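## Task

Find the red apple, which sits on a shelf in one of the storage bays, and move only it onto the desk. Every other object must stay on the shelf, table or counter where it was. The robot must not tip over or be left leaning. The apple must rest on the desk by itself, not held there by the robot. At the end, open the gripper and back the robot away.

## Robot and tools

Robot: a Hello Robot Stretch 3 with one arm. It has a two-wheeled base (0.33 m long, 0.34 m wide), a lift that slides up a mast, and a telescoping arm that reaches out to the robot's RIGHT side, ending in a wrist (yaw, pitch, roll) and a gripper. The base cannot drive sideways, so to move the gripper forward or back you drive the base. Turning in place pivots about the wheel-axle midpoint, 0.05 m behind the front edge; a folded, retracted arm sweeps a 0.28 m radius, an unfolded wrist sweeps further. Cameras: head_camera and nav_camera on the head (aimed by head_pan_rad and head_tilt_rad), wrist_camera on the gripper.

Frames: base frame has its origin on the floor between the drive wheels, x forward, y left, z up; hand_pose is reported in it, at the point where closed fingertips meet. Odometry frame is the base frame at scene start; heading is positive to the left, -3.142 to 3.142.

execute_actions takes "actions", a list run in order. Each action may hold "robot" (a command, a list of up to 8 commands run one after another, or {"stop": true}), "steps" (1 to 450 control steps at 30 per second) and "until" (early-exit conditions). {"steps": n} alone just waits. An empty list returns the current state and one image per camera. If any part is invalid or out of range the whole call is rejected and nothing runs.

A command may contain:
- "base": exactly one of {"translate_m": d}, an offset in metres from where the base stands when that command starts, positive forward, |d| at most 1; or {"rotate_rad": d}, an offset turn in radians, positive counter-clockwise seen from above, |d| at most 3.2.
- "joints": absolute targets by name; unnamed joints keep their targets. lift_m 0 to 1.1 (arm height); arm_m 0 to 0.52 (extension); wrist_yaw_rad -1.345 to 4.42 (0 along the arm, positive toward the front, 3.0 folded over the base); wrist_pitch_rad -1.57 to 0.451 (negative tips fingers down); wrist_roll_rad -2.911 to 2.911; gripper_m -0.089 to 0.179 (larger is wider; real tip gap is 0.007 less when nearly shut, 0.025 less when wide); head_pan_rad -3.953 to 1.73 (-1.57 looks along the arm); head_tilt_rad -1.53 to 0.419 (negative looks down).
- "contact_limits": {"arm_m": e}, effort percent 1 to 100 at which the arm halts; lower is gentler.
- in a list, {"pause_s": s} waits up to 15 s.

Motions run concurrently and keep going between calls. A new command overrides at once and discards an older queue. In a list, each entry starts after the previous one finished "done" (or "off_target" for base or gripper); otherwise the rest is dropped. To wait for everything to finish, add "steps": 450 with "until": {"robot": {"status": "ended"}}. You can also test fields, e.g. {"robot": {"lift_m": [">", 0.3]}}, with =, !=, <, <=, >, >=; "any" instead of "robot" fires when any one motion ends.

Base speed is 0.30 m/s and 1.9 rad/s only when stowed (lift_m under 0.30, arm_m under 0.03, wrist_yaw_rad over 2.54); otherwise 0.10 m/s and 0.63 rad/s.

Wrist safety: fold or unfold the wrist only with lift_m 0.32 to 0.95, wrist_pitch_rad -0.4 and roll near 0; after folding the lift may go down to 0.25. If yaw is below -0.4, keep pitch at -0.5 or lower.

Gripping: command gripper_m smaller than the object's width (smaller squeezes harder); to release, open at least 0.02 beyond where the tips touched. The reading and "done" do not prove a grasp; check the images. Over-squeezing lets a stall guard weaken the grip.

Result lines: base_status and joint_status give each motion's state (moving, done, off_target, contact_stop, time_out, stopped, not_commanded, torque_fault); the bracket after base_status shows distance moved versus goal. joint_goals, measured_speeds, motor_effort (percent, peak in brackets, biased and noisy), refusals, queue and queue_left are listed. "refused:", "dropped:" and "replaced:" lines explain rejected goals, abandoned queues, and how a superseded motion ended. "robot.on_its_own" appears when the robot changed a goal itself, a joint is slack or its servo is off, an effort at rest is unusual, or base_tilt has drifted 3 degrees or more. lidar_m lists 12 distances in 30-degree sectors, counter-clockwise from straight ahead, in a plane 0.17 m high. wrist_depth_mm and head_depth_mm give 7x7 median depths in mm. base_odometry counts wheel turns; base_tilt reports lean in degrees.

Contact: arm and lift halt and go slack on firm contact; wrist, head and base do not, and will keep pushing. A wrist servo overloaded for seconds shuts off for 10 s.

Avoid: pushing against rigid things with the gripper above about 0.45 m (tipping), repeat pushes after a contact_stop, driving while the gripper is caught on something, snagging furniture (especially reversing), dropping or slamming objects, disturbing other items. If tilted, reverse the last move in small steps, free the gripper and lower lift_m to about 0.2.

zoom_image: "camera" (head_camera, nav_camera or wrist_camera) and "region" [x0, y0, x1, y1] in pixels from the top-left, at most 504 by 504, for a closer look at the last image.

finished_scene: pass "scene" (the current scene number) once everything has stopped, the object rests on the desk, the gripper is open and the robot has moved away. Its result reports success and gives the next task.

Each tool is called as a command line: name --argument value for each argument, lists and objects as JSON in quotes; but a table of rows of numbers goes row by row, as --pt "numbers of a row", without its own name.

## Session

execute_actions --actions '[]'

Scene clock: 0.00 s.
robot.base_odometry: x=+0.000 y=+0.000 heading=+0.000 (m, m, rad; robot's odometry frame)
robot.turned_by_wheels: +0.000 (rad since the last result)
robot.turned_by_imu: +0.000 (rad since the last result)
robot.base_tilt: forward=-0.4 right=+1.5 (deg)
robot.lidar_m: 0.79 0.70 0.71 0.85 1.18 1.27 1.30 2.42 1.47 0.90 0.79 0.79
robot.head_depth_mm: 898 896 883 869 834 823 816 / 979 983 982 965 964 951 939 / 916 924 933 934 945 953 961 / 835 846 850 855 863 869 877 / 772 776 781 786 794 797 804 / 714 718 728 727 735 736 740 / 667 669 673 678 682 684 690
robot.base_status: not_commanded
robot.joint_positions: lift_m=+0.328 arm_m=+0.003 wrist_yaw_rad=+2.827 wrist_pitch_rad=-0.540 wrist_roll_rad=-0.020 gripper_m=+0.037 head_pan_rad=-0.019 head_tilt_rad=-0.022
robot.joint_goals: lift_m=+0.328 arm_m=+0.003 wrist_yaw_rad=+2.827 wrist_pitch_rad=-0.540 wrist_roll_rad=-0.020 gripper_m=+0.037 head_pan_rad=-0.019 head_tilt_rad=-0.022
robot.joint_status: lift_m=not_commanded arm_m=not_commanded wrist_yaw_rad=not_commanded wrist_pitch_rad=not_commanded wrist_roll_rad=not_commanded gripper_m=not_commanded head_pan_rad=not_commanded head_tilt_rad=not_commanded
robot.measured_speeds: translate_m=+0.000 rotate_rad=+0.000 lift_m=+0.000 arm_m=+0.000 wrist_yaw_rad=+0.000 wrist_pitch_rad=+0.000 wrist_roll_rad=+0.000 head_pan_rad=+0.000 head_tilt_rad=+0.000
robot: refusals=0 queue=idle queue_left=0
robot.motor_effort: left_wheel=-1 right_wheel=+0 lift_m=+18 arm_m=-1 wrist_yaw_rad=+0 wrist_pitch_rad=+8 wrist_roll_rad=+0 gripper_m=+0 head_pan_rad=-1 head_tilt_rad=+2 (%)
robot.hand_pose: x=+0.0429 y=+0.0496 z=+0.3143 quat_wxyz=(+0.293, +0.696, +0.083, +0.651) (m; robot's base frame)
robot.wrist_depth_mm: - - 958 792 669 589 520 / - - - 883 763 642 565 / - 932 922 885 783 693 601 / 732 749 750 748 732 710 641 / 594 - 597 603 622 609 605 / 513 498 - 506 511 517 507 / 467 - - 448 436 451 457
pictures: head_camera (sideways: a quarter turn clockwise sets it upright), nav_camera (sideways: a quarter turn counterclockwise sets it upright), wrist_camera
Images, in order (width x height): head_camera 896x504, nav_camera 672x504, wrist_camera 644x364.

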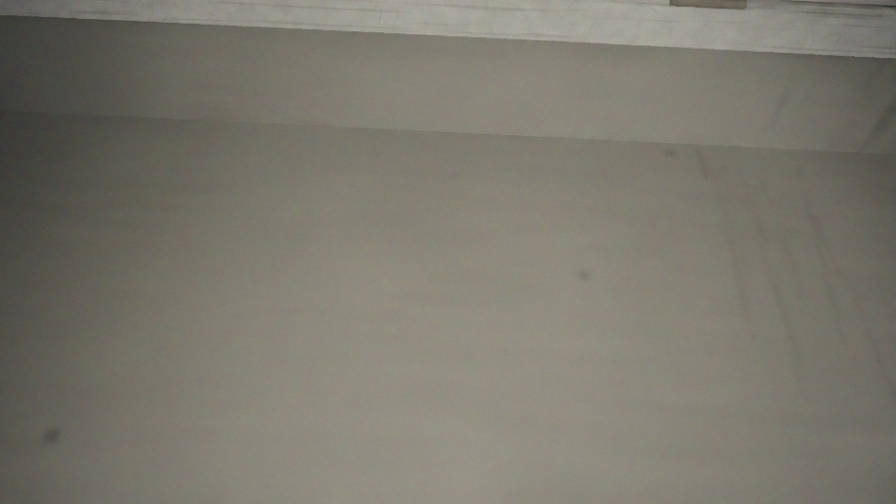

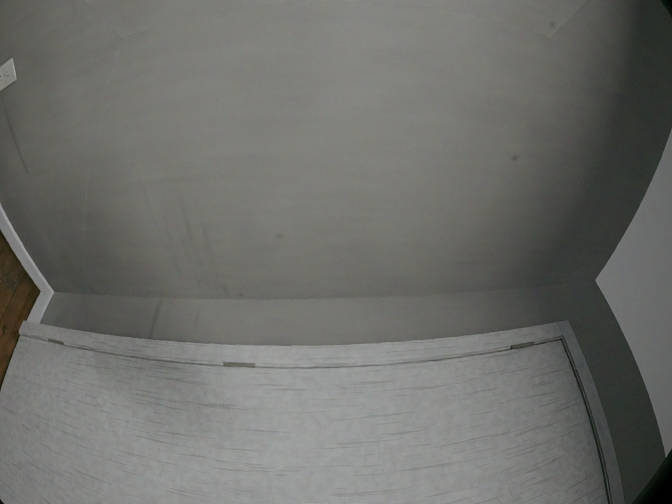

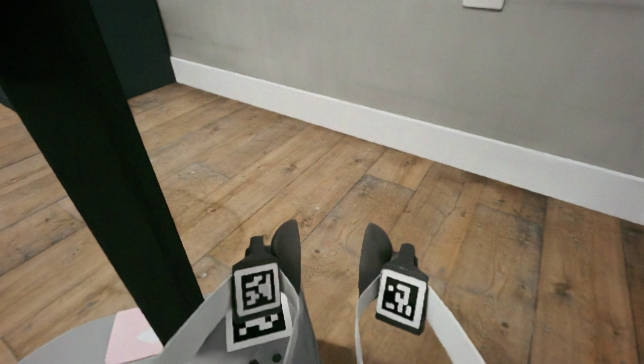

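execute_actions --actions '[{"robot":[{"joints":{"head_pan_rad":-0.5,"head_tilt_rad":-0.45,"lift_m":0.28}},{"base":{"rotate_rad":-2.36}}],"steps":450,"until":{"robot":{"status":"ended"}}}]'

Scene clock: 11.33 s.
robot.base_odometry: x=+0.000 y=+0.000 heading=-2.360 (m, m, rad; robot's odometry frame)
robot.turned_by_wheels: -2.360 (rad since the last result)
robot.turned_by_imu: -2.366 (rad since the last result)
robot.base_tilt: forward=-0.4 right=+1.4 (deg)
robot.lidar_m: 2.32 1.07 0.80 0.79 0.84 0.72 0.70 0.75 1.08 1.98 1.28 2.31
robot.head_depth_mm: 2008 2175 2361 2600 2225 1690 1373 / 1930 2081 2285 2493 2221 1700 1374 / 2201 2286 2412 2568 2199 1697 1362 / 3584 3871 - 3124 2192 1687 1366 / 3522 3767 - 3159 2174 1671 1359 / 3355 3598 3750 3122 2163 1676 1347 / 3235 3516 3796 3086 2160 1666 1358
robot.base_status: done (rotate_rad -2.3599 of -2.3600)
robot.joint_positions: lift_m=+0.280 arm_m=+0.003 wrist_yaw_rad=+2.827 wrist_pitch_rad=-0.540 wrist_roll_rad=-0.020 gripper_m=+0.037 head_pan_rad=-0.493 head_tilt_rad=-0.445
robot.joint_goals: lift_m=+0.280 arm_m=+0.003 wrist_yaw_rad=+2.827 wrist_pitch_rad=-0.540 wrist_roll_rad=-0.020 gripper_m=+0.037 head_pan_rad=-0.500 head_tilt_rad=-0.450
robot.joint_status: lift_m=done arm_m=not_commanded wrist_yaw_rad=not_commanded wrist_pitch_rad=not_commanded wrist_roll_rad=not_commanded gripper_m=not_commanded head_pan_rad=done head_tilt_rad=done
robot.measured_speeds: translate_m=+0.000 rotate_rad=+0.000 lift_m=+0.000 arm_m=+0.000 wrist_yaw_rad=+0.000 wrist_pitch_rad=+0.000 wrist_roll_rad=+0.000 head_pan_rad=+0.000 head_tilt_rad=+0.000
robot: refusals=0 queue=done queue_left=0
robot.motor_effort: left_wheel=+1(9) right_wheel=-3(8) lift_m=+16(19) arm_m=-1(1) wrist_yaw_rad=+0(0) wrist_pitch_rad=+8(8) wrist_roll_rad=+0(0) gripper_m=+0(0) head_pan_rad=-4(35) head_tilt_rad=-2(25) (%)
robot.hand_pose: x=+0.0429 y=+0.0495 z=+0.2663 quat_wxyz=(+0.293, +0.696, +0.083, +0.650) (m; robot's base frame)
robot.wrist_depth_mm: - 727 738 767 826 889 947 / - 777 823 859 947 990 - / - 815 842 839 830 838 829 / 657 683 656 666 661 656 656 / 541 - 549 530 543 551 537 / 473 - - 468 462 467 463 / - - - 405 390 401 396
pictures: head_camera (sideways: a quarter turn clockwise sets it upright), nav_camera (sideways: a quarter turn counterclockwise sets it upright), wrist_camera
Images, in order (width x height): head_camera 896x504, nav_camera 672x504, wrist_camera 644x364.

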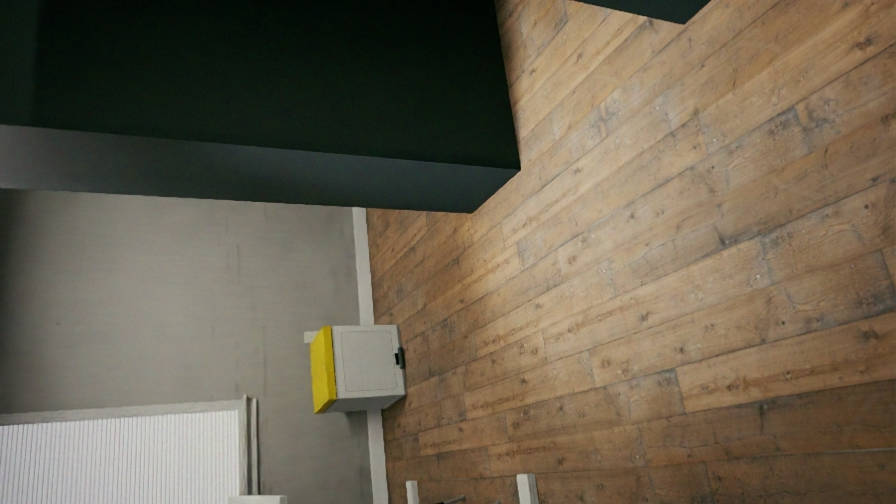

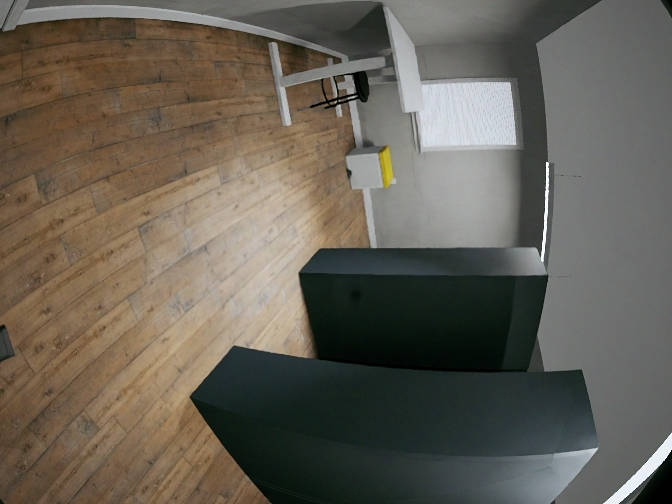

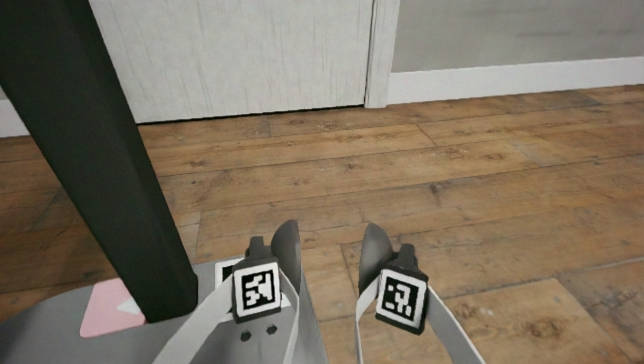

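execute_actions --actions '[{"robot":[{"base":{"rotate_rad":-0.08},"joints":{"head_pan_rad":-1.9,"head_tilt_rad":-0.35}},{"base":{"translate_m":0.65}}],"steps":450,"until":{"robot":{"status":"ended"}}}]'

Scene clock: 25.80 s.
robot.base_odometry: x=-0.496 y=-0.420 heading=-2.440 (m, m, rad; robot's odometry frame)
robot.turned_by_wheels: -0.080 (rad since the last result)
robot.turned_by_imu: -0.081 (rad since the last result)
robot.base_tilt: forward=-0.4 right=+1.5 (deg)
robot.lidar_m: 1.69 1.16 0.84 0.81 0.84 1.12 1.34 1.39 1.39 1.08 1.12 1.77
robot.head_depth_mm: 1836 1956 2051 2215 1831 1741 1486 / 1848 1935 2052 2166 2314 1874 1489 / 2607 2717 2888 3018 2443 1851 1471 / 2613 2732 2915 3107 2526 1854 1474 / 2513 2701 2846 2997 2505 1848 1468 / 2498 2585 2754 2930 2360 1776 1410 / 887 935 983 1043 1111 1190 1281
robot.base_status: done (translate_m +0.6500 of +0.6500)
robot.joint_positions: lift_m=+0.280 arm_m=+0.003 wrist_yaw_rad=+2.827 wrist_pitch_rad=-0.541 wrist_roll_rad=-0.020 gripper_m=+0.037 head_pan_rad=-1.893 head_tilt_rad=-0.359
robot.joint_goals: lift_m=+0.280 arm_m=+0.003 wrist_yaw_rad=+2.827 wrist_pitch_rad=-0.541 wrist_roll_rad=-0.020 gripper_m=+0.037 head_pan_rad=-1.900 head_tilt_rad=-0.350
robot.joint_status: lift_m=done arm_m=not_commanded wrist_yaw_rad=not_commanded wrist_pitch_rad=not_commanded wrist_roll_rad=not_commanded gripper_m=not_commanded head_pan_rad=done head_tilt_rad=done
robot.measured_speeds: translate_m=+0.000 rotate_rad=+0.000 lift_m=+0.000 arm_m=+0.000 wrist_yaw_rad=+0.000 wrist_pitch_rad=+0.000 wrist_roll_rad=+0.000 head_pan_rad=+0.000 head_tilt_rad=+0.000
robot: refusals=0 queue=done queue_left=0
robot.motor_effort: left_wheel=+1(9) right_wheel=-3(7) lift_m=+16(16) arm_m=-1(1) wrist_yaw_rad=+0(0) wrist_pitch_rad=+8(8) wrist_roll_rad=+0(0) gripper_m=+0(0) head_pan_rad=-4(50) head_tilt_rad=+6(11) (%)
robot.hand_pose: x=+0.0429 y=+0.0495 z=+0.2663 quat_wxyz=(+0.293, +0.696, +0.083, +0.650) (m; robot's base frame)
robot.wrist_depth_mm: - 723 761 814 892 980 - / - 774 817 879 982 - - / - 837 802 824 819 858 854 / 647 665 656 662 650 668 656 / 539 - 530 545 533 541 531 / 474 - - 464 454 461 457 / - - - 406 394 401 404
pictures: head_camera (sideways: a quarter turn clockwise sets it upright), nav_camera (sideways: a quarter turn counterclockwise sets it upright), wrist_camera
Images, in order (width x height): head_camera 896x504, nav_camera 672x504, wrist_camera 644x364.

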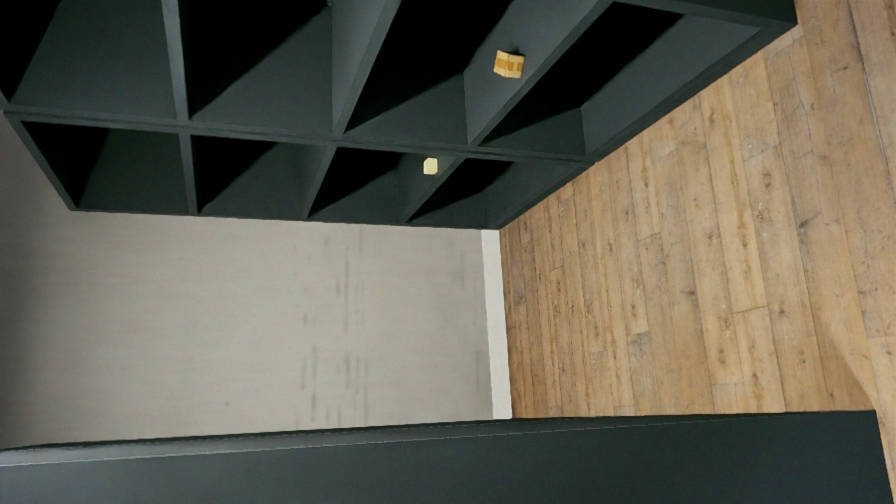

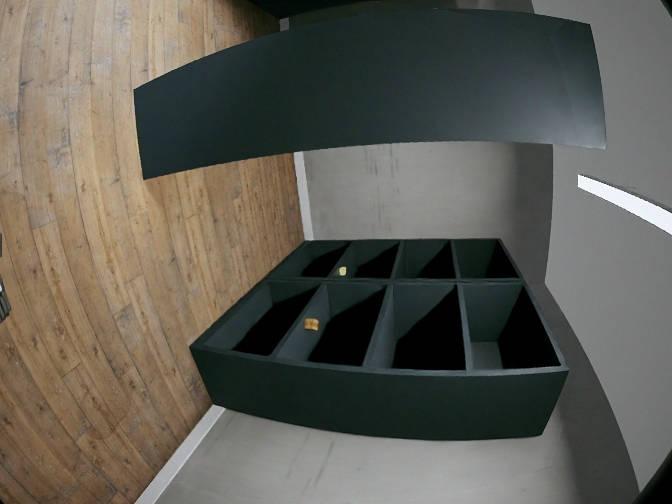

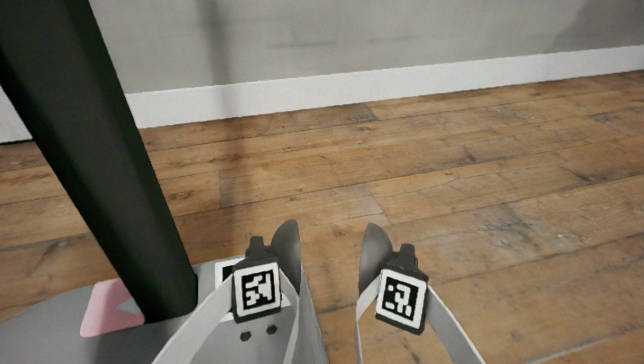

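execute_actions --actions '[{"robot":[{"base":{"translate_m":1.0}},{"base":{"translate_m":0.15}}],"steps":450,"until":{"robot":{"status":"ended"}}}]'

Scene clock: 41.93 s.
robot.base_odometry: x=-1.375 y=-1.162 heading=-2.440 (m, m, rad; robot's odometry frame)
robot.turned_by_wheels: +0.000 (rad since the last result)
robot.turned_by_imu: -0.002 (rad since the last result)
robot.base_tilt: forward=-0.4 right=+1.5 (deg)
robot.lidar_m: 0.83 0.62 0.85 0.82 0.84 1.15 2.48 1.54 1.26 1.10 1.11 1.83
robot.head_depth_mm: 1796 1114 1173 1242 1341 1454 1484 / 1798 1901 1964 2121 1607 1638 1470 / 1793 1892 1974 2094 2227 1837 1475 / 2556 2692 2854 2995 2493 1842 1468 / 2510 2679 2813 3014 2508 1847 1468 / 2471 2596 2741 2901 2495 1837 1458 / 2433 2528 2684 2830 2351 1839 1453
robot.base_status: done (translate_m +0.1500 of +0.1500)
robot.joint_positions: lift_m=+0.280 arm_m=+0.003 wrist_yaw_rad=+2.827 wrist_pitch_rad=-0.541 wrist_roll_rad=-0.020 gripper_m=+0.037 head_pan_rad=-1.893 head_tilt_rad=-0.359
robot.joint_goals: lift_m=+0.280 arm_m=+0.003 wrist_yaw_rad=+2.827 wrist_pitch_rad=-0.541 wrist_roll_rad=-0.020 gripper_m=+0.037 head_pan_rad=-1.900 head_tilt_rad=-0.350
robot.joint_status: lift_m=done arm_m=not_commanded wrist_yaw_rad=not_commanded wrist_pitch_rad=not_commanded wrist_roll_rad=not_commanded gripper_m=not_commanded head_pan_rad=done head_tilt_rad=done
robot.measured_speeds: translate_m=+0.000 rotate_rad=+0.000 lift_m=+0.000 arm_m=+0.000 wrist_yaw_rad=+0.000 wrist_pitch_rad=+0.000 wrist_roll_rad=+0.000 head_pan_rad=+0.000 head_tilt_rad=+0.000
robot: refusals=0 queue=done queue_left=0
robot.motor_effort: left_wheel=+1(9) right_wheel=-3(7) lift_m=+17(17) arm_m=-1(1) wrist_yaw_rad=+0(0) wrist_pitch_rad=+8(8) wrist_roll_rad=+0(0) gripper_m=+0(0) head_pan_rad=-4(4) head_tilt_rad=+4(4) (%)
robot.hand_pose: x=+0.0429 y=+0.0495 z=+0.2663 quat_wxyz=(+0.293, +0.696, +0.083, +0.650) (m; robot's base frame)
robot.wrist_depth_mm: - 706 785 844 861 927 - / - 771 840 917 960 611 - / - 825 828 840 804 661 815 / 651 668 657 657 653 644 661 / 534 - 549 545 560 542 510 / 473 - - 462 455 468 448 / - - - 408 394 402 401
pictures: head_camera (sideways: a quarter turn clockwise sets it upright), nav_camera (sideways: a quarter turn counterclockwise sets it upright), wrist_camera
Images, in order (width x height): head_camera 896x504, nav_camera 672x504, wrist_camera 644x364.

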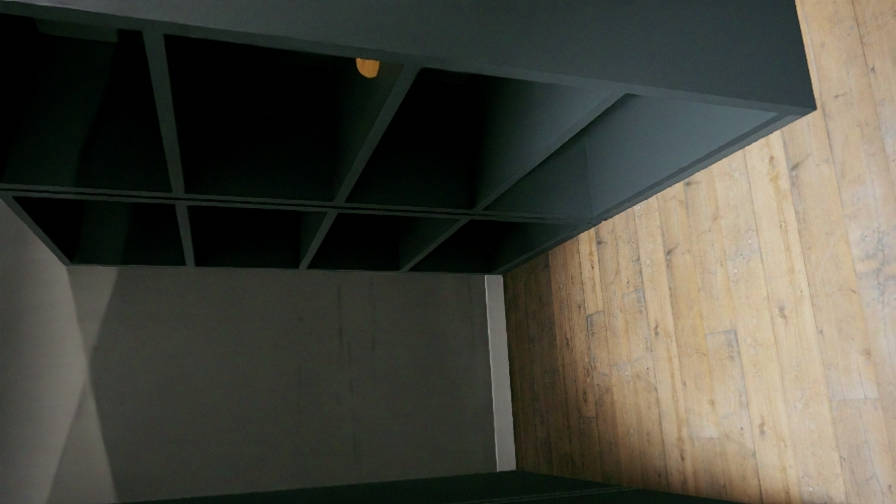

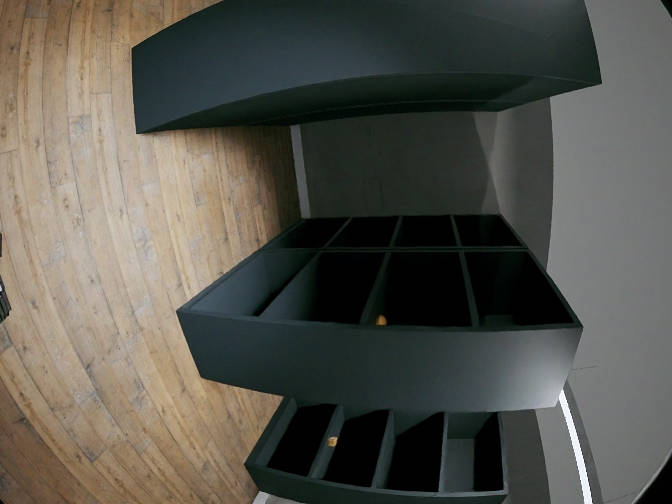

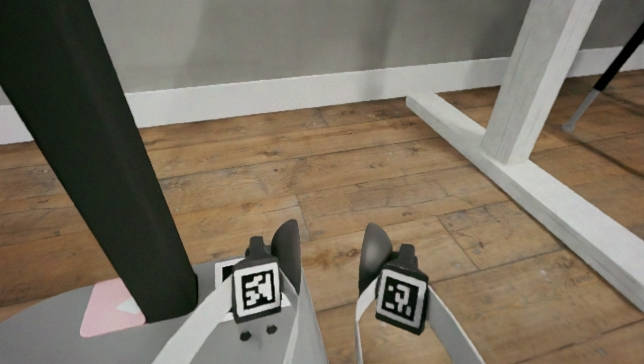

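execute_actions --actions '[{"robot":[{"base":{"rotate_rad":-0.53},"joints":{"head_pan_rad":-1.5}},{"base":{"translate_m":1.0}},{"base":{"translate_m":0.45}}],"steps":450,"until":{"robot":{"status":"ended"}}}]'

Scene clock: 61.27 s.
robot.base_odometry: x=-2.803 y=-1.410 heading=-2.970 (m, m, rad; robot's odometry frame)
robot.turned_by_wheels: -0.530 (rad since the last result)
robot.turned_by_imu: -0.534 (rad since the last result)
robot.base_tilt: forward=-0.5 right=+1.5 (deg)
robot.lidar_m: 1.06 0.54 0.55 1.19 0.87 0.98 2.17 1.93 0.63 1.33 2.21 1.46
robot.head_depth_mm: 1238 1307 1388 999 1385 1085 906 / 1197 1281 1371 1080 1517 1116 1308 / 1160 1225 1307 1388 1461 1579 1389 / 1786 1265 1324 1416 1475 1597 1465 / 1915 2004 2116 2251 2360 1837 1446 / 1883 2002 2100 2253 2327 1840 1456 / 1824 1906 2038 2131 2256 1826 1442
robot.base_status: done (translate_m +0.4500 of +0.4500)
robot.joint_positions: lift_m=+0.280 arm_m=+0.003 wrist_yaw_rad=+2.827 wrist_pitch_rad=-0.541 wrist_roll_rad=-0.020 gripper_m=+0.037 head_pan_rad=-1.507 head_tilt_rad=-0.359
robot.joint_goals: lift_m=+0.280 arm_m=+0.003 wrist_yaw_rad=+2.827 wrist_pitch_rad=-0.541 wrist_roll_rad=-0.020 gripper_m=+0.037 head_pan_rad=-1.500 head_tilt_rad=-0.350
robot.joint_status: lift_m=done arm_m=not_commanded wrist_yaw_rad=not_commanded wrist_pitch_rad=not_commanded wrist_roll_rad=not_commanded gripper_m=not_commanded head_pan_rad=done head_tilt_rad=done
robot.measured_speeds: translate_m=+0.000 rotate_rad=+0.000 lift_m=+0.000 arm_m=+0.000 wrist_yaw_rad=+0.000 wrist_pitch_rad=+0.000 wrist_roll_rad=+0.000 head_pan_rad=+0.000 head_tilt_rad=+0.000
robot: refusals=0 queue=done queue_left=0
robot.motor_effort: left_wheel=+1(9) right_wheel=-3(9) lift_m=+17(17) arm_m=-1(1) wrist_yaw_rad=+0(0) wrist_pitch_rad=+8(8) wrist_roll_rad=+0(0) gripper_m=+0(0) head_pan_rad=+3(34) head_tilt_rad=+5(4) (%)
robot.hand_pose: x=+0.0429 y=+0.0494 z=+0.2663 quat_wxyz=(+0.293, +0.696, +0.083, +0.650) (m; robot's base frame)
robot.wrist_depth_mm: - - - - 539 459 400 / - - - - 579 497 433 / - 827 818 831 634 541 455 / 646 665 655 659 619 571 510 / 544 - 535 548 547 533 540 / 480 - - 464 465 464 464 / - - - 400 387 402 404
pictures: head_camera (sideways: a quarter turn clockwise sets it upright), nav_camera (sideways: a quarter turn counterclockwise sets it upright), wrist_camera
Images, in order (width x height): head_camera 896x504, nav_camera 672x504, wrist_camera 644x364.

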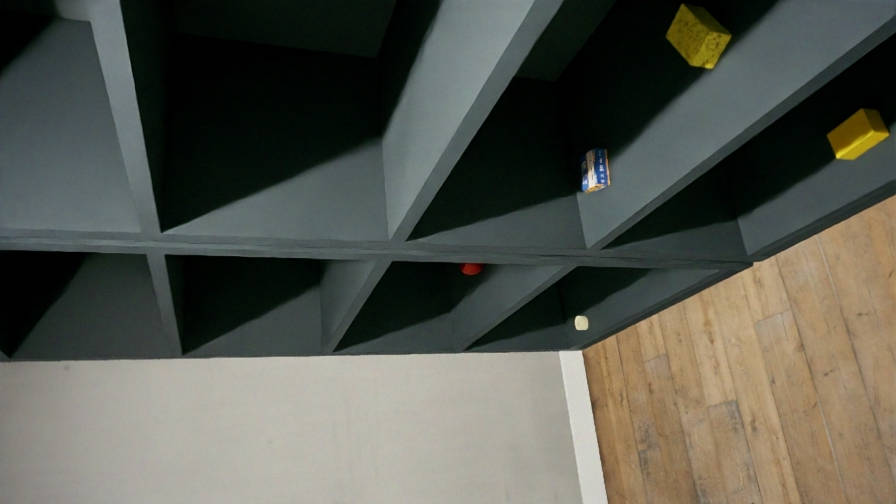

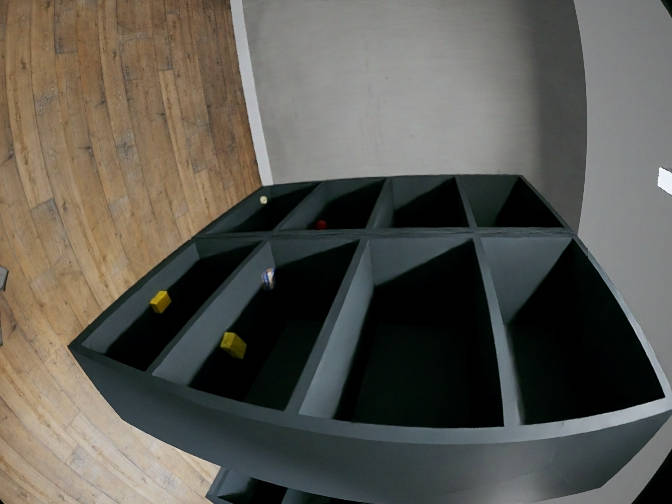

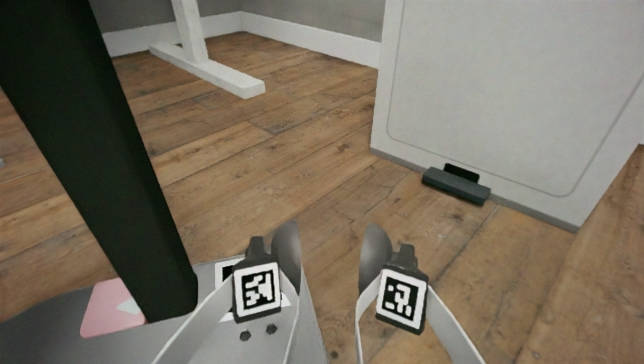

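execute_actions --actions '[{"robot":[{"base":{"rotate_rad":-1.03},"joints":{"head_pan_rad":-1.57,"head_tilt_rad":-0.85}},{"base":{"translate_m":1.0}},{"base":{"translate_m":0.5}},{"joints":{"lift_m":0.5,"wrist_pitch_rad":-0.4}},{"joints":{"wrist_yaw_rad":0,"gripper_m":0.17,"lift_m":0.6}}],"steps":450,"until":{"robot":{"status":"ended"}}},{"steps":200,"until":{"robot":{"status":"ended"}}}]'

Scene clock: 85.93 s.
robot.base_odometry: x=-3.784 y=-0.275 heading=+2.284 (m, m, rad; robot's odometry frame)
robot.turned_by_wheels: -1.030 (rad since the last result)
robot.turned_by_imu: -1.036 (rad since the last result)
robot.base_tilt: forward=-0.4 right=+1.4 (deg)
robot.lidar_m: 0.72 0.75 1.02 0.99 1.04 1.44 2.35 1.23 0.58 0.67 0.94 0.75
robot.head_depth_mm: 795 638 649 751 887 1215 1151 / 819 639 1101 1000 927 1210 1165 / 825 638 1143 1026 1301 1246 - / 832 640 1146 1023 1302 1255 1126 / 847 639 1150 1025 1301 1249 1125 / 851 638 1171 1000 1327 1251 1126 / 857 639 1184 1026 1334 1257 1125
robot.base_status: done (translate_m +0.5000 of +0.5000)
robot.joint_positions: lift_m=+0.600 arm_m=+0.003 wrist_yaw_rad=+0.003 wrist_pitch_rad=-0.419 wrist_roll_rad=-0.020 gripper_m=+0.170 head_pan_rad=-1.563 head_tilt_rad=-0.840
robot.joint_goals: lift_m=+0.600 arm_m=+0.003 wrist_yaw_rad=+0.000 wrist_pitch_rad=-0.400 wrist_roll_rad=-0.020 gripper_m=+0.170 head_pan_rad=-1.570 head_tilt_rad=-0.850
robot.joint_status: lift_m=done arm_m=not_commanded wrist_yaw_rad=done wrist_pitch_rad=done wrist_roll_rad=not_commanded gripper_m=done head_pan_rad=done head_tilt_rad=done
robot.measured_speeds: translate_m=+0.000 rotate_rad=+0.000 lift_m=+0.000 arm_m=+0.000 wrist_yaw_rad=+0.000 wrist_pitch_rad=+0.000 wrist_roll_rad=+0.000 head_pan_rad=+0.000 head_tilt_rad=+0.000
robot: refusals=0 queue=done queue_left=0
robot.motor_effort: left_wheel=+1(9) right_wheel=-3(8) lift_m=+20(22) arm_m=-1(2) wrist_yaw_rad=-1(2) wrist_pitch_rad=+11(13) wrist_roll_rad=+0(0) gripper_m=+0(83) head_pan_rad=-3(12) head_tilt_rad=-5(27) (%)
robot.hand_pose: x=-0.0210 y=-0.3719 z=+0.6124 quat_wxyz=(+0.699, +0.150, -0.684, -0.145) (m; robot's base frame)
robot.wrist_depth_mm: 714 721 692 679 654 283 266 / 756 753 758 721 644 300 293 / 522 511 537 537 503 317 416 / 401 387 390 393 391 349 377 / 815 960 974 924 494 384 892 / 773 - 822 838 563 450 821 / 664 712 704 715 546 507 743
pictures: head_camera (sideways: a quarter turn clockwise sets it upright), nav_camera (sideways: a quarter turn counterclockwise sets it upright), wrist_camera
Images, in order (width x height): head_camera 896x504, nav_camera 672x504, wrist_camera 644x364.

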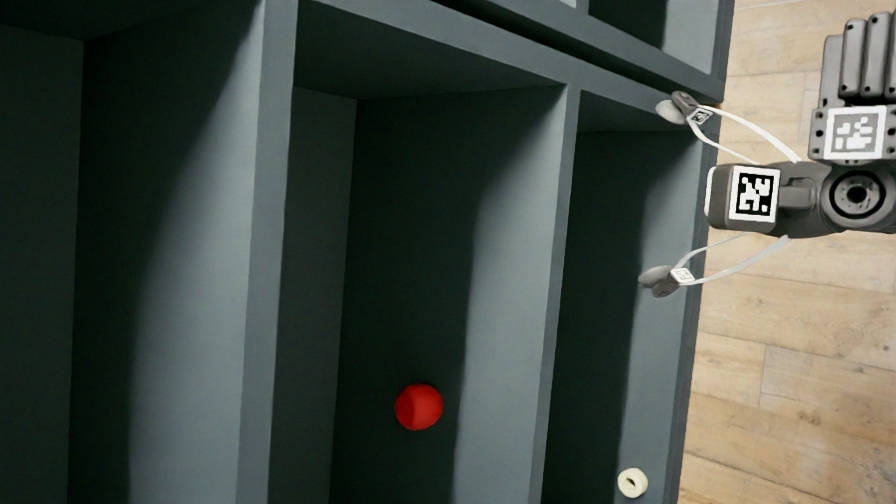

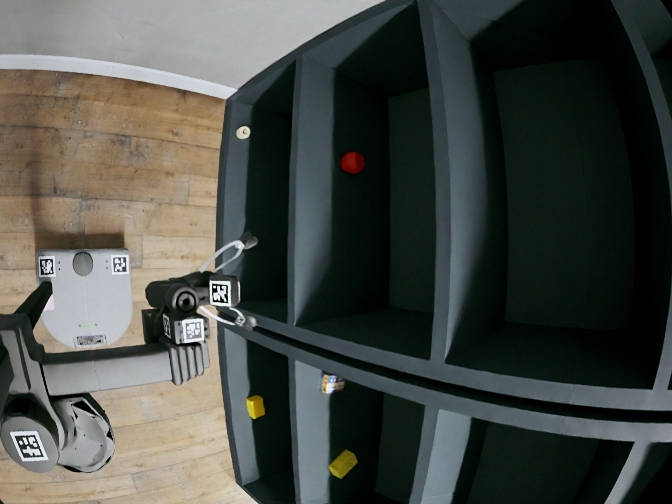

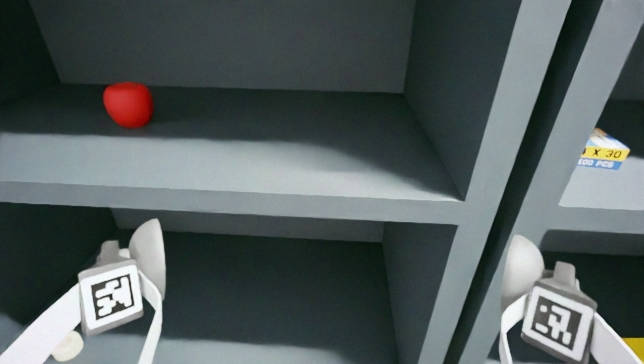

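execute_actions --actions '[{"robot":{"base":{"translate_m":0.31},"joints":{"lift_m":0.52,"wrist_pitch_rad":-0.2}},"steps":450,"until":{"robot":{"translate_m":[">",0.15]}}},{"robot":{"joints":{"arm_m":0.24}},"steps":450,"until":{"robot":{"status":"ended"}}}]'

Scene clock: 98.80 s.
robot.base_odometry: x=-3.987 y=-0.041 heading=+2.284 (m, m, rad; robot's odometry frame)
robot.turned_by_wheels: +0.000 (rad since the last result)
robot.turned_by_imu: -0.002 (rad since the last result)
robot.base_tilt: forward=-0.4 right=+1.5 (deg)
robot.lidar_m: 0.42 0.44 0.60 0.99 1.03 1.42 2.06 0.78 0.73 1.01 0.58 0.43
robot.head_depth_mm: 814 640 1117 1026 933 1222 1124 / 824 640 1132 1027 906 - 1138 / 832 639 1147 999 - 1229 1127 / 841 640 1147 1027 1302 1251 1126 / 847 639 1154 1026 1330 1250 1126 / 857 639 1122 1028 1194 1255 1127 / 774 640 837 886 991 1091 1088
robot.base_status: done (translate_m +0.3100 of +0.3100)
robot.joint_positions: lift_m=+0.520 arm_m=+0.240 wrist_yaw_rad=+0.001 wrist_pitch_rad=-0.221 wrist_roll_rad=-0.020 gripper_m=+0.170 head_pan_rad=-1.563 head_tilt_rad=-0.840
robot.joint_goals: lift_m=+0.520 arm_m=+0.240 wrist_yaw_rad=+0.000 wrist_pitch_rad=-0.200 wrist_roll_rad=-0.020 gripper_m=+0.170 head_pan_rad=-1.570 head_tilt_rad=-0.850
robot.joint_status: lift_m=done arm_m=done wrist_yaw_rad=done wrist_pitch_rad=done wrist_roll_rad=not_commanded gripper_m=done head_pan_rad=done head_tilt_rad=done
robot.measured_speeds: translate_m=+0.000 rotate_rad=+0.000 lift_m=+0.000 arm_m=+0.000 wrist_yaw_rad=+0.000 wrist_pitch_rad=+0.000 wrist_roll_rad=+0.000 head_pan_rad=+0.000 head_tilt_rad=+0.000
robot: refusals=0 queue=done queue_left=0
robot.motor_effort: left_wheel=+1(5) right_wheel=-3(5) lift_m=+16(19) arm_m=+3(1) wrist_yaw_rad=-1(2) wrist_pitch_rad=+13(13) wrist_roll_rad=+0(0) gripper_m=+0(0) head_pan_rad=-4(4) head_tilt_rad=-4(5) (%)
robot.hand_pose: x=-0.0212 y=-0.6293 z=+0.5791 quat_wxyz=(+0.710, +0.080, -0.696, -0.077) (m; robot's base frame)
robot.wrist_depth_mm: 421 488 503 480 468 475 452 / 422 518 515 499 502 484 474 / 427 538 534 524 533 511 502 / 385 407 377 270 435 437 454 / 278 297 282 271 293 297 298 / 217 - 217 221 221 223 229 / 166 174 175 176 179 177 187
pictures: head_camera (sideways: a quarter turn clockwise sets it upright), nav_camera (sideways: a quarter turn counterclockwise sets it upright), wrist_camera
Images, in order (width x height): head_camera 896x504, nav_camera 672x504, wrist_camera 644x364.

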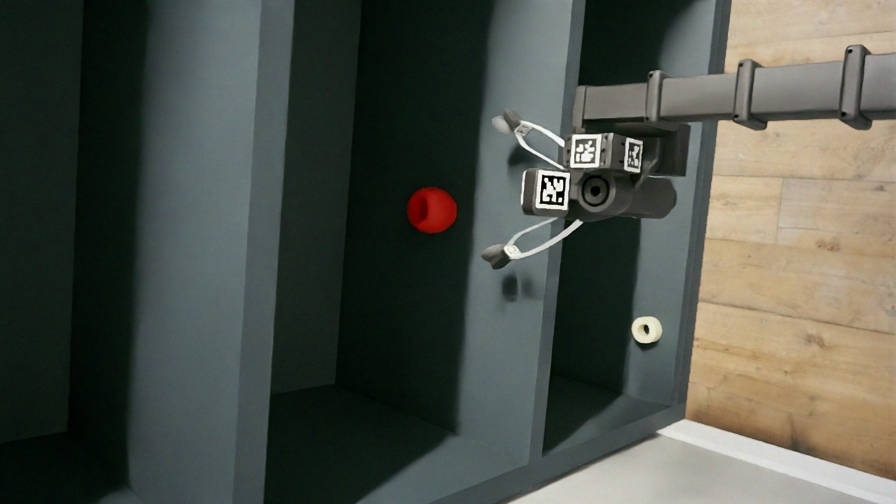

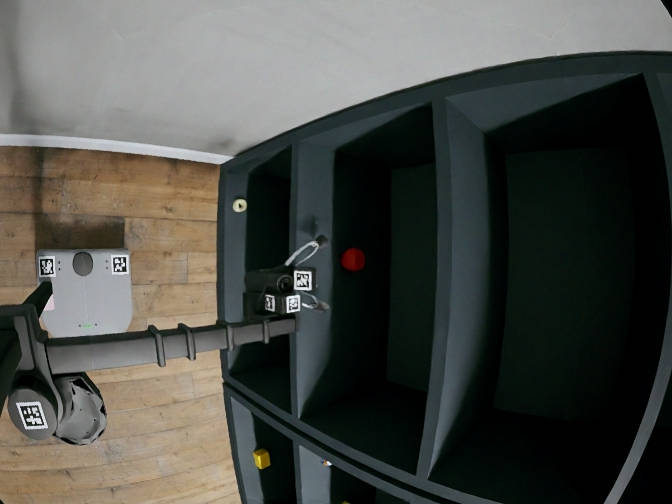

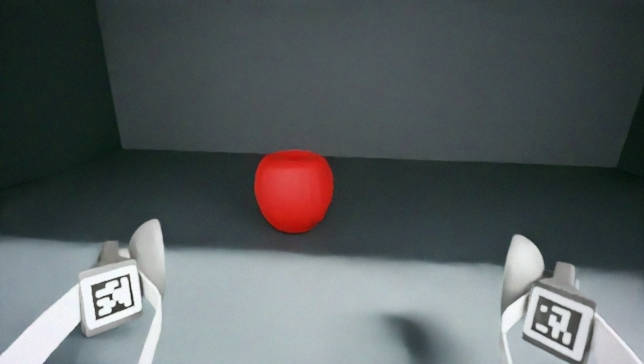

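execute_actions --actions '[{"robot":[{"base":{"translate_m":0.033},"joints":{"lift_m":0.496}},{"joints":{"arm_m":0.385}}],"steps":450,"until":{"robot":{"status":"ended"}}}]'

Scene clock: 110.13 s.
robot.base_odometry: x=-4.009 y=-0.016 heading=+2.284 (m, m, rad; robot's odometry frame)
robot.turned_by_wheels: +0.000 (rad since the last result)
robot.turned_by_imu: -0.001 (rad since the last result)
robot.base_tilt: forward=-0.5 right=+1.5 (deg)
robot.lidar_m: 0.38 0.40 0.56 0.98 1.03 1.42 2.07 0.80 0.75 1.01 0.54 0.40
robot.head_depth_mm: 814 640 1119 1023 928 1230 1131 / 821 640 1135 1051 928 1249 - / 830 639 1143 1029 1333 1239 1130 / 842 637 1144 1021 1307 1243 1127 / 850 639 1156 1028 1329 1249 1134 / 844 639 1020 999 1088 1240 1114 / 716 640 763 844 937 1004 1034
robot.base_status: done (translate_m +0.0330 of +0.0330)
robot.joint_positions: lift_m=+0.496 arm_m=+0.385 wrist_yaw_rad=+0.001 wrist_pitch_rad=-0.221 wrist_roll_rad=-0.020 gripper_m=+0.170 head_pan_rad=-1.563 head_tilt_rad=-0.840
robot.joint_goals: lift_m=+0.496 arm_m=+0.385 wrist_yaw_rad=+0.000 wrist_pitch_rad=-0.200 wrist_roll_rad=-0.020 gripper_m=+0.170 head_pan_rad=-1.570 head_tilt_rad=-0.850
robot.joint_status: lift_m=done arm_m=done wrist_yaw_rad=done wrist_pitch_rad=done wrist_roll_rad=not_commanded gripper_m=done head_pan_rad=done head_tilt_rad=done
robot.measured_speeds: translate_m=+0.000 rotate_rad=+0.000 lift_m=+0.000 arm_m=+0.000 wrist_yaw_rad=+0.000 wrist_pitch_rad=+0.000 wrist_roll_rad=+0.000 head_pan_rad=+0.000 head_tilt_rad=+0.000
robot: refusals=0 queue=done queue_left=0
robot.motor_effort: left_wheel=+1(5) right_wheel=-2(5) lift_m=+17(17) arm_m=+3(2) wrist_yaw_rad=-1(1) wrist_pitch_rad=+13(13) wrist_roll_rad=+0(0) gripper_m=+0(0) head_pan_rad=-4(4) head_tilt_rad=-5(4) (%)
robot.hand_pose: x=-0.0212 y=-0.7744 z=+0.5551 quat_wxyz=(+0.710, +0.079, -0.696, -0.077) (m; robot's base frame)
robot.wrist_depth_mm: 363 362 354 350 343 339 333 / 375 381 376 365 361 353 352 / 389 399 391 392 377 371 371 / 331 331 346 148 355 365 367 / 230 245 221 112 214 245 246 / 184 - 170 112 173 184 187 / - 143 144 129 146 147 156
pictures: head_camera (sideways: a quarter turn clockwise sets it upright), nav_camera (sideways: a quarter turn counterclockwise sets it upright), wrist_camera
Images, in order (width x height): head_camera 896x504, nav_camera 672x504, wrist_camera 644x364.

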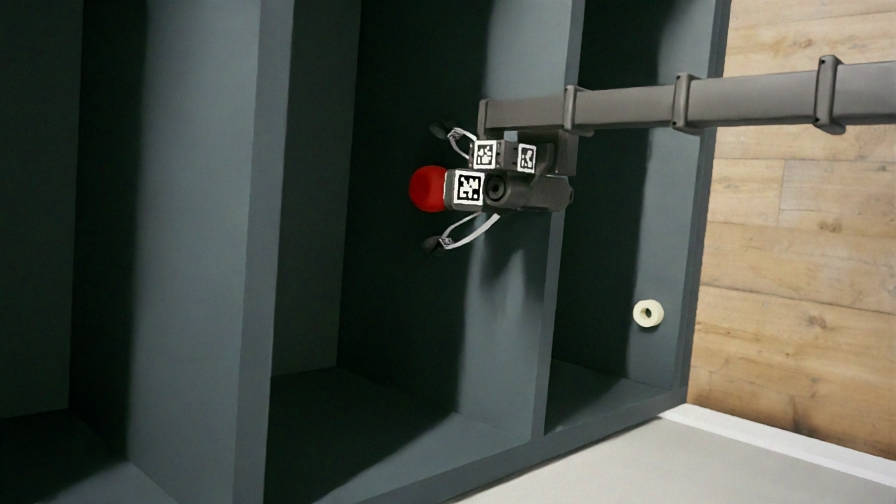

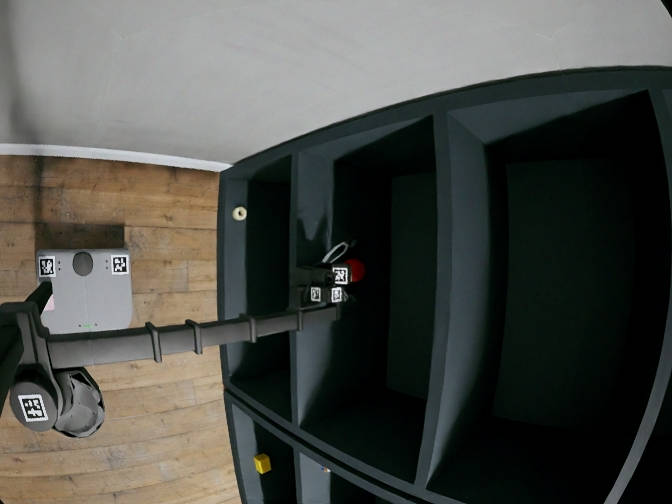

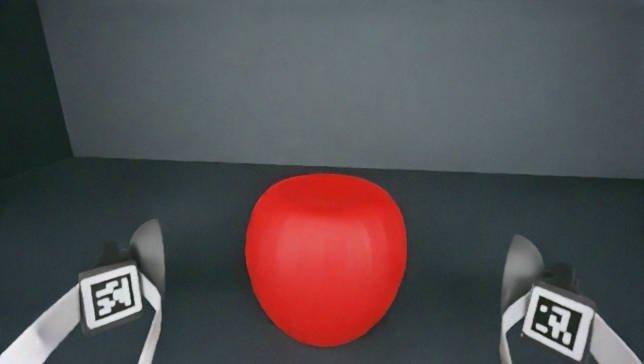

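execute_actions --actions '[{"robot":[{"joints":{"gripper_m":0.03}},{"joints":{"lift_m":0.53}}],"steps":450,"until":{"robot":{"status":"ended"}}}]'

Scene clock: 121.60 s.
robot.base_odometry: x=-4.009 y=-0.016 heading=+2.284 (m, m, rad; robot's odometry frame)
robot.turned_by_wheels: +0.000 (rad since the last result)
robot.turned_by_imu: -0.001 (rad since the last result)
robot.base_tilt: forward=-0.5 right=+1.5 (deg)
robot.lidar_m: 0.39 0.40 0.56 0.98 1.03 1.43 2.07 0.79 0.75 1.01 0.54 0.40
robot.head_depth_mm: 814 637 1115 1026 929 1222 1133 / 823 639 1134 1054 1299 1229 1113 / 832 640 1152 1024 1327 1236 1124 / 842 638 1149 1026 1303 1253 1121 / 851 639 1160 1026 1341 1244 1125 / 842 640 1029 997 1087 1236 1122 / 716 640 764 848 935 1003 1034
robot.base_status: done (translate_m +0.0330 of +0.0330)
robot.joint_positions: lift_m=+0.530 arm_m=+0.385 wrist_yaw_rad=+0.002 wrist_pitch_rad=-0.231 wrist_roll_rad=-0.020 gripper_m=+0.031 head_pan_rad=-1.563 head_tilt_rad=-0.840
robot.joint_goals: lift_m=+0.530 arm_m=+0.385 wrist_yaw_rad=+0.000 wrist_pitch_rad=-0.200 wrist_roll_rad=-0.020 gripper_m=+0.030 head_pan_rad=-1.570 head_tilt_rad=-0.850
robot.joint_status: lift_m=done arm_m=done wrist_yaw_rad=done wrist_pitch_rad=done wrist_roll_rad=not_commanded gripper_m=done head_pan_rad=done head_tilt_rad=done
robot.measured_speeds: translate_m=+0.000 rotate_rad=+0.000 lift_m=+0.000 arm_m=+0.000 wrist_yaw_rad=+0.000 wrist_pitch_rad=+0.000 wrist_roll_rad=+0.000 head_pan_rad=+0.000 head_tilt_rad=+0.000
robot: refusals=0 queue=done queue_left=0
robot.motor_effort: left_wheel=+2(2) right_wheel=-3(4) lift_m=+20(21) arm_m=+3(3) wrist_yaw_rad=-1(2) wrist_pitch_rad=+18(18) wrist_roll_rad=+0(0) gripper_m=-17(92) head_pan_rad=-4(4) head_tilt_rad=-4(5) (%)
robot.hand_pose: x=-0.0209 y=-0.7736 z=+0.5865 quat_wxyz=(+0.710, +0.083, -0.695, -0.080) (m; robot's base frame)
robot.wrist_depth_mm: 361 361 354 347 343 336 332 / 375 379 377 367 361 359 351 / 386 406 400 391 381 376 370 / 378 416 408 145 398 390 388 / 289 292 279 108 126 307 315 / 222 224 122 108 113 234 235 / 180 182 182 122 179 188 189
pictures: head_camera (sideways: a quarter turn clockwise sets it upright), nav_camera (sideways: a quarter turn counterclockwise sets it upright), wrist_camera
Images, in order (width x height): head_camera 896x504, nav_camera 672x504, wrist_camera 644x364.

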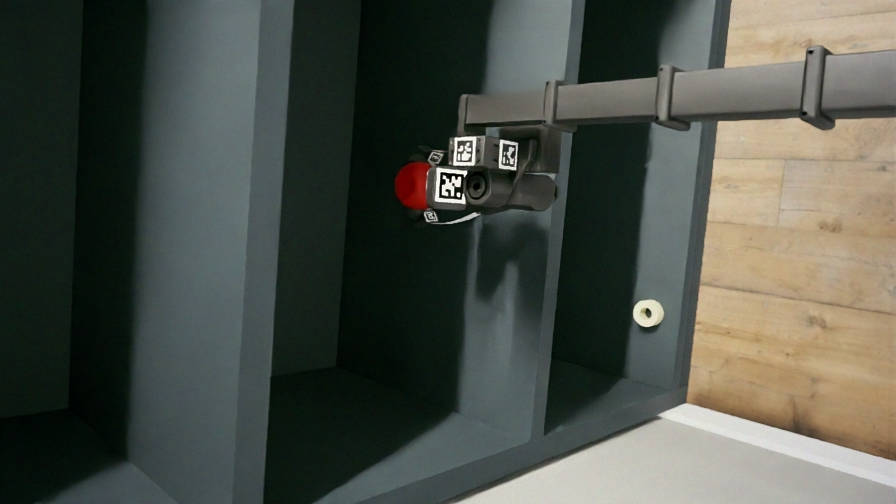

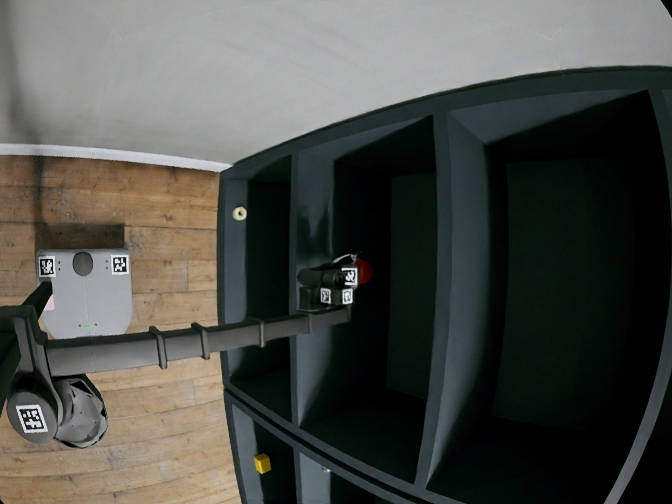

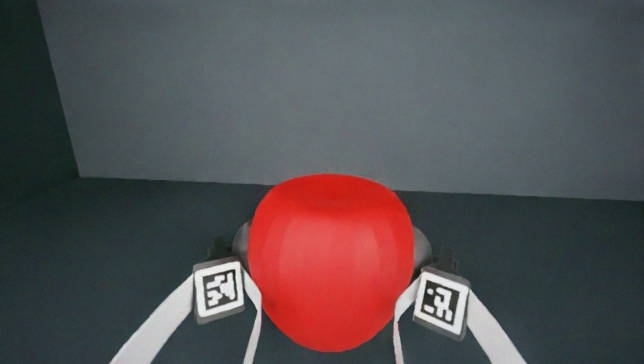

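execute_actions --actions '[{"robot":[{"joints":{"arm_m":0.0}},{"joints":{"wrist_yaw_rad":2.6,"lift_m":0.36},"base":{"translate_m":-0.15}},{"joints":{"lift_m":0.29}},{"base":{"translate_m":-1.0}}],"steps":450,"until":{"robot":{"status":"ended"}}},{"steps":200,"until":{"robot":{"status":"ended"}}},{"robot":{"base":{"translate_m":-0.9},"joints":{"head_pan_rad":-3.0,"head_tilt_rad":-0.7}},"steps":450,"until":{"robot":{"status":"ended"}}}]'

Scene clock: 150.47 s.
robot.base_odometry: x=-2.668 y=-1.567 heading=+2.284 (m, m, rad; robot's odometry frame)
robot.turned_by_wheels: +0.000 (rad since the last result)
robot.turned_by_imu: -0.002 (rad since the last result)
robot.base_tilt: forward=-0.4 right=+1.5 (deg)
robot.lidar_m: 2.41 1.42 0.57 0.53 1.07 1.01 0.67 0.80 1.93 2.02 0.77 0.76
robot.head_depth_mm: 1083 1070 719 1535 1662 1380 1181 / 1105 1066 719 1595 1638 1378 1178 / 1141 1063 718 1125 1600 1368 1184 / 1164 1061 717 1120 1098 1307 1183 / 1193 1055 717 1115 1517 1346 1173 / 1231 1055 714 1796 1593 1355 1177 / 1255 1052 746 1354 1520 1364 1173
robot.base_status: done (translate_m -0.9000 of -0.9000)
robot.joint_positions: lift_m=+0.290 arm_m=+0.003 wrist_yaw_rad=+2.598 wrist_pitch_rad=-0.232 wrist_roll_rad=-0.020 gripper_m=+0.031 head_pan_rad=-2.993 head_tilt_rad=-0.704
robot.joint_goals: lift_m=+0.290 arm_m=+0.000 wrist_yaw_rad=+2.600 wrist_pitch_rad=-0.200 wrist_roll_rad=-0.020 gripper_m=+0.030 head_pan_rad=-3.000 head_tilt_rad=-0.700
robot.joint_status: lift_m=done arm_m=done wrist_yaw_rad=done wrist_pitch_rad=done wrist_roll_rad=not_commanded gripper_m=done head_pan_rad=done head_tilt_rad=done
robot.measured_speeds: translate_m=+0.000 rotate_rad=+0.000 lift_m=+0.000 arm_m=+0.000 wrist_yaw_rad=+0.000 wrist_pitch_rad=+0.000 wrist_roll_rad=+0.000 head_pan_rad=+0.000 head_tilt_rad=+0.000
robot: refusals=0 queue=done queue_left=0
robot.motor_effort: left_wheel=+1(5) right_wheel=-2(9) lift_m=+17(19) arm_m=-4(5) wrist_yaw_rad=+1(3) wrist_pitch_rad=+19(19) wrist_roll_rad=+0(0) gripper_m=-17(17) head_pan_rad=-4(50) head_tilt_rad=+3(18) (%)
robot.hand_pose: x=+0.1048 y=+0.0609 z=+0.3465 quat_wxyz=(+0.269, +0.692, -0.107, +0.662) (m; robot's base frame)
robot.wrist_depth_mm: 801 857 980 - - - - / 447 495 585 - - - - / 479 519 599 - - - - / 816 544 619 146 - - - / 811 570 625 109 125 883 905 / 648 582 121 108 113 710 727 / 549 544 545 122 535 567 561
pictures: head_camera (sideways: a quarter turn clockwise sets it upright), nav_camera (sideways: a quarter turn counterclockwise sets it upright), wrist_camera
Images, in order (width x height): head_camera 896x504, nav_camera 672x504, wrist_camera 644x364.

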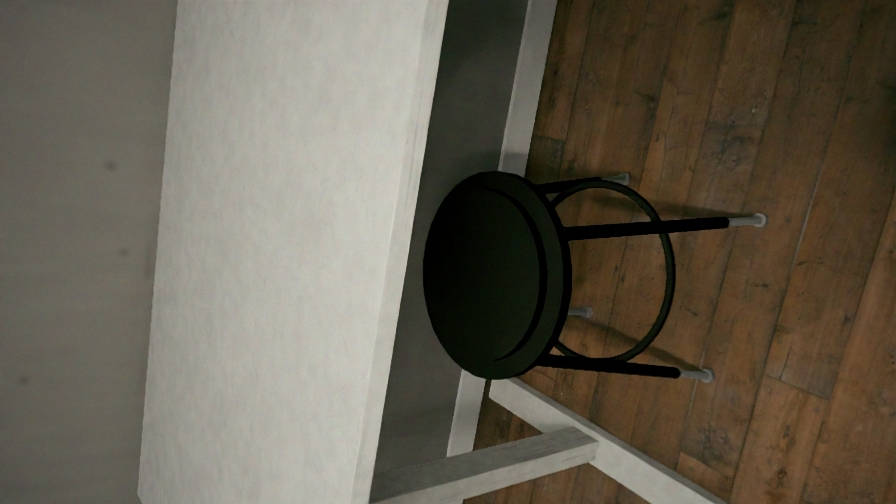

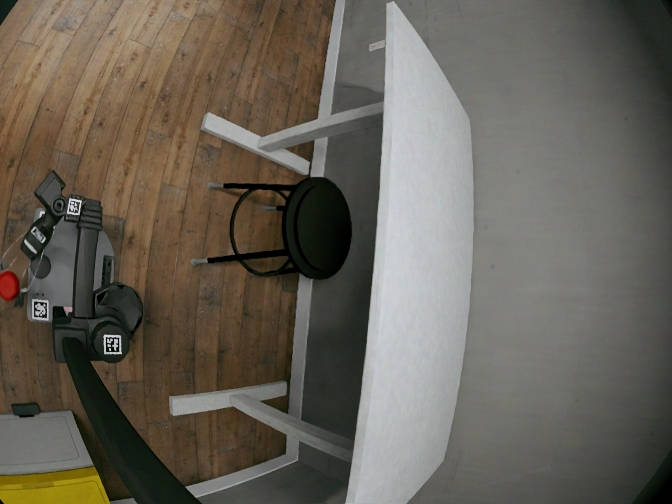

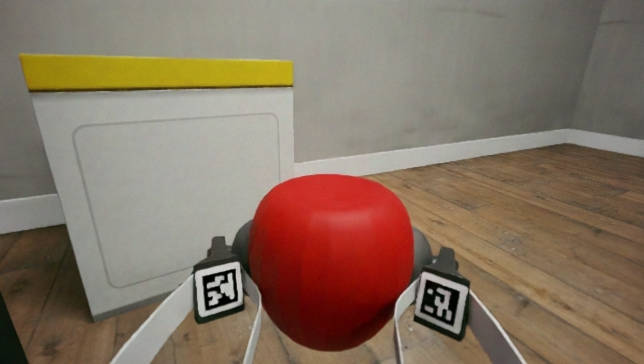

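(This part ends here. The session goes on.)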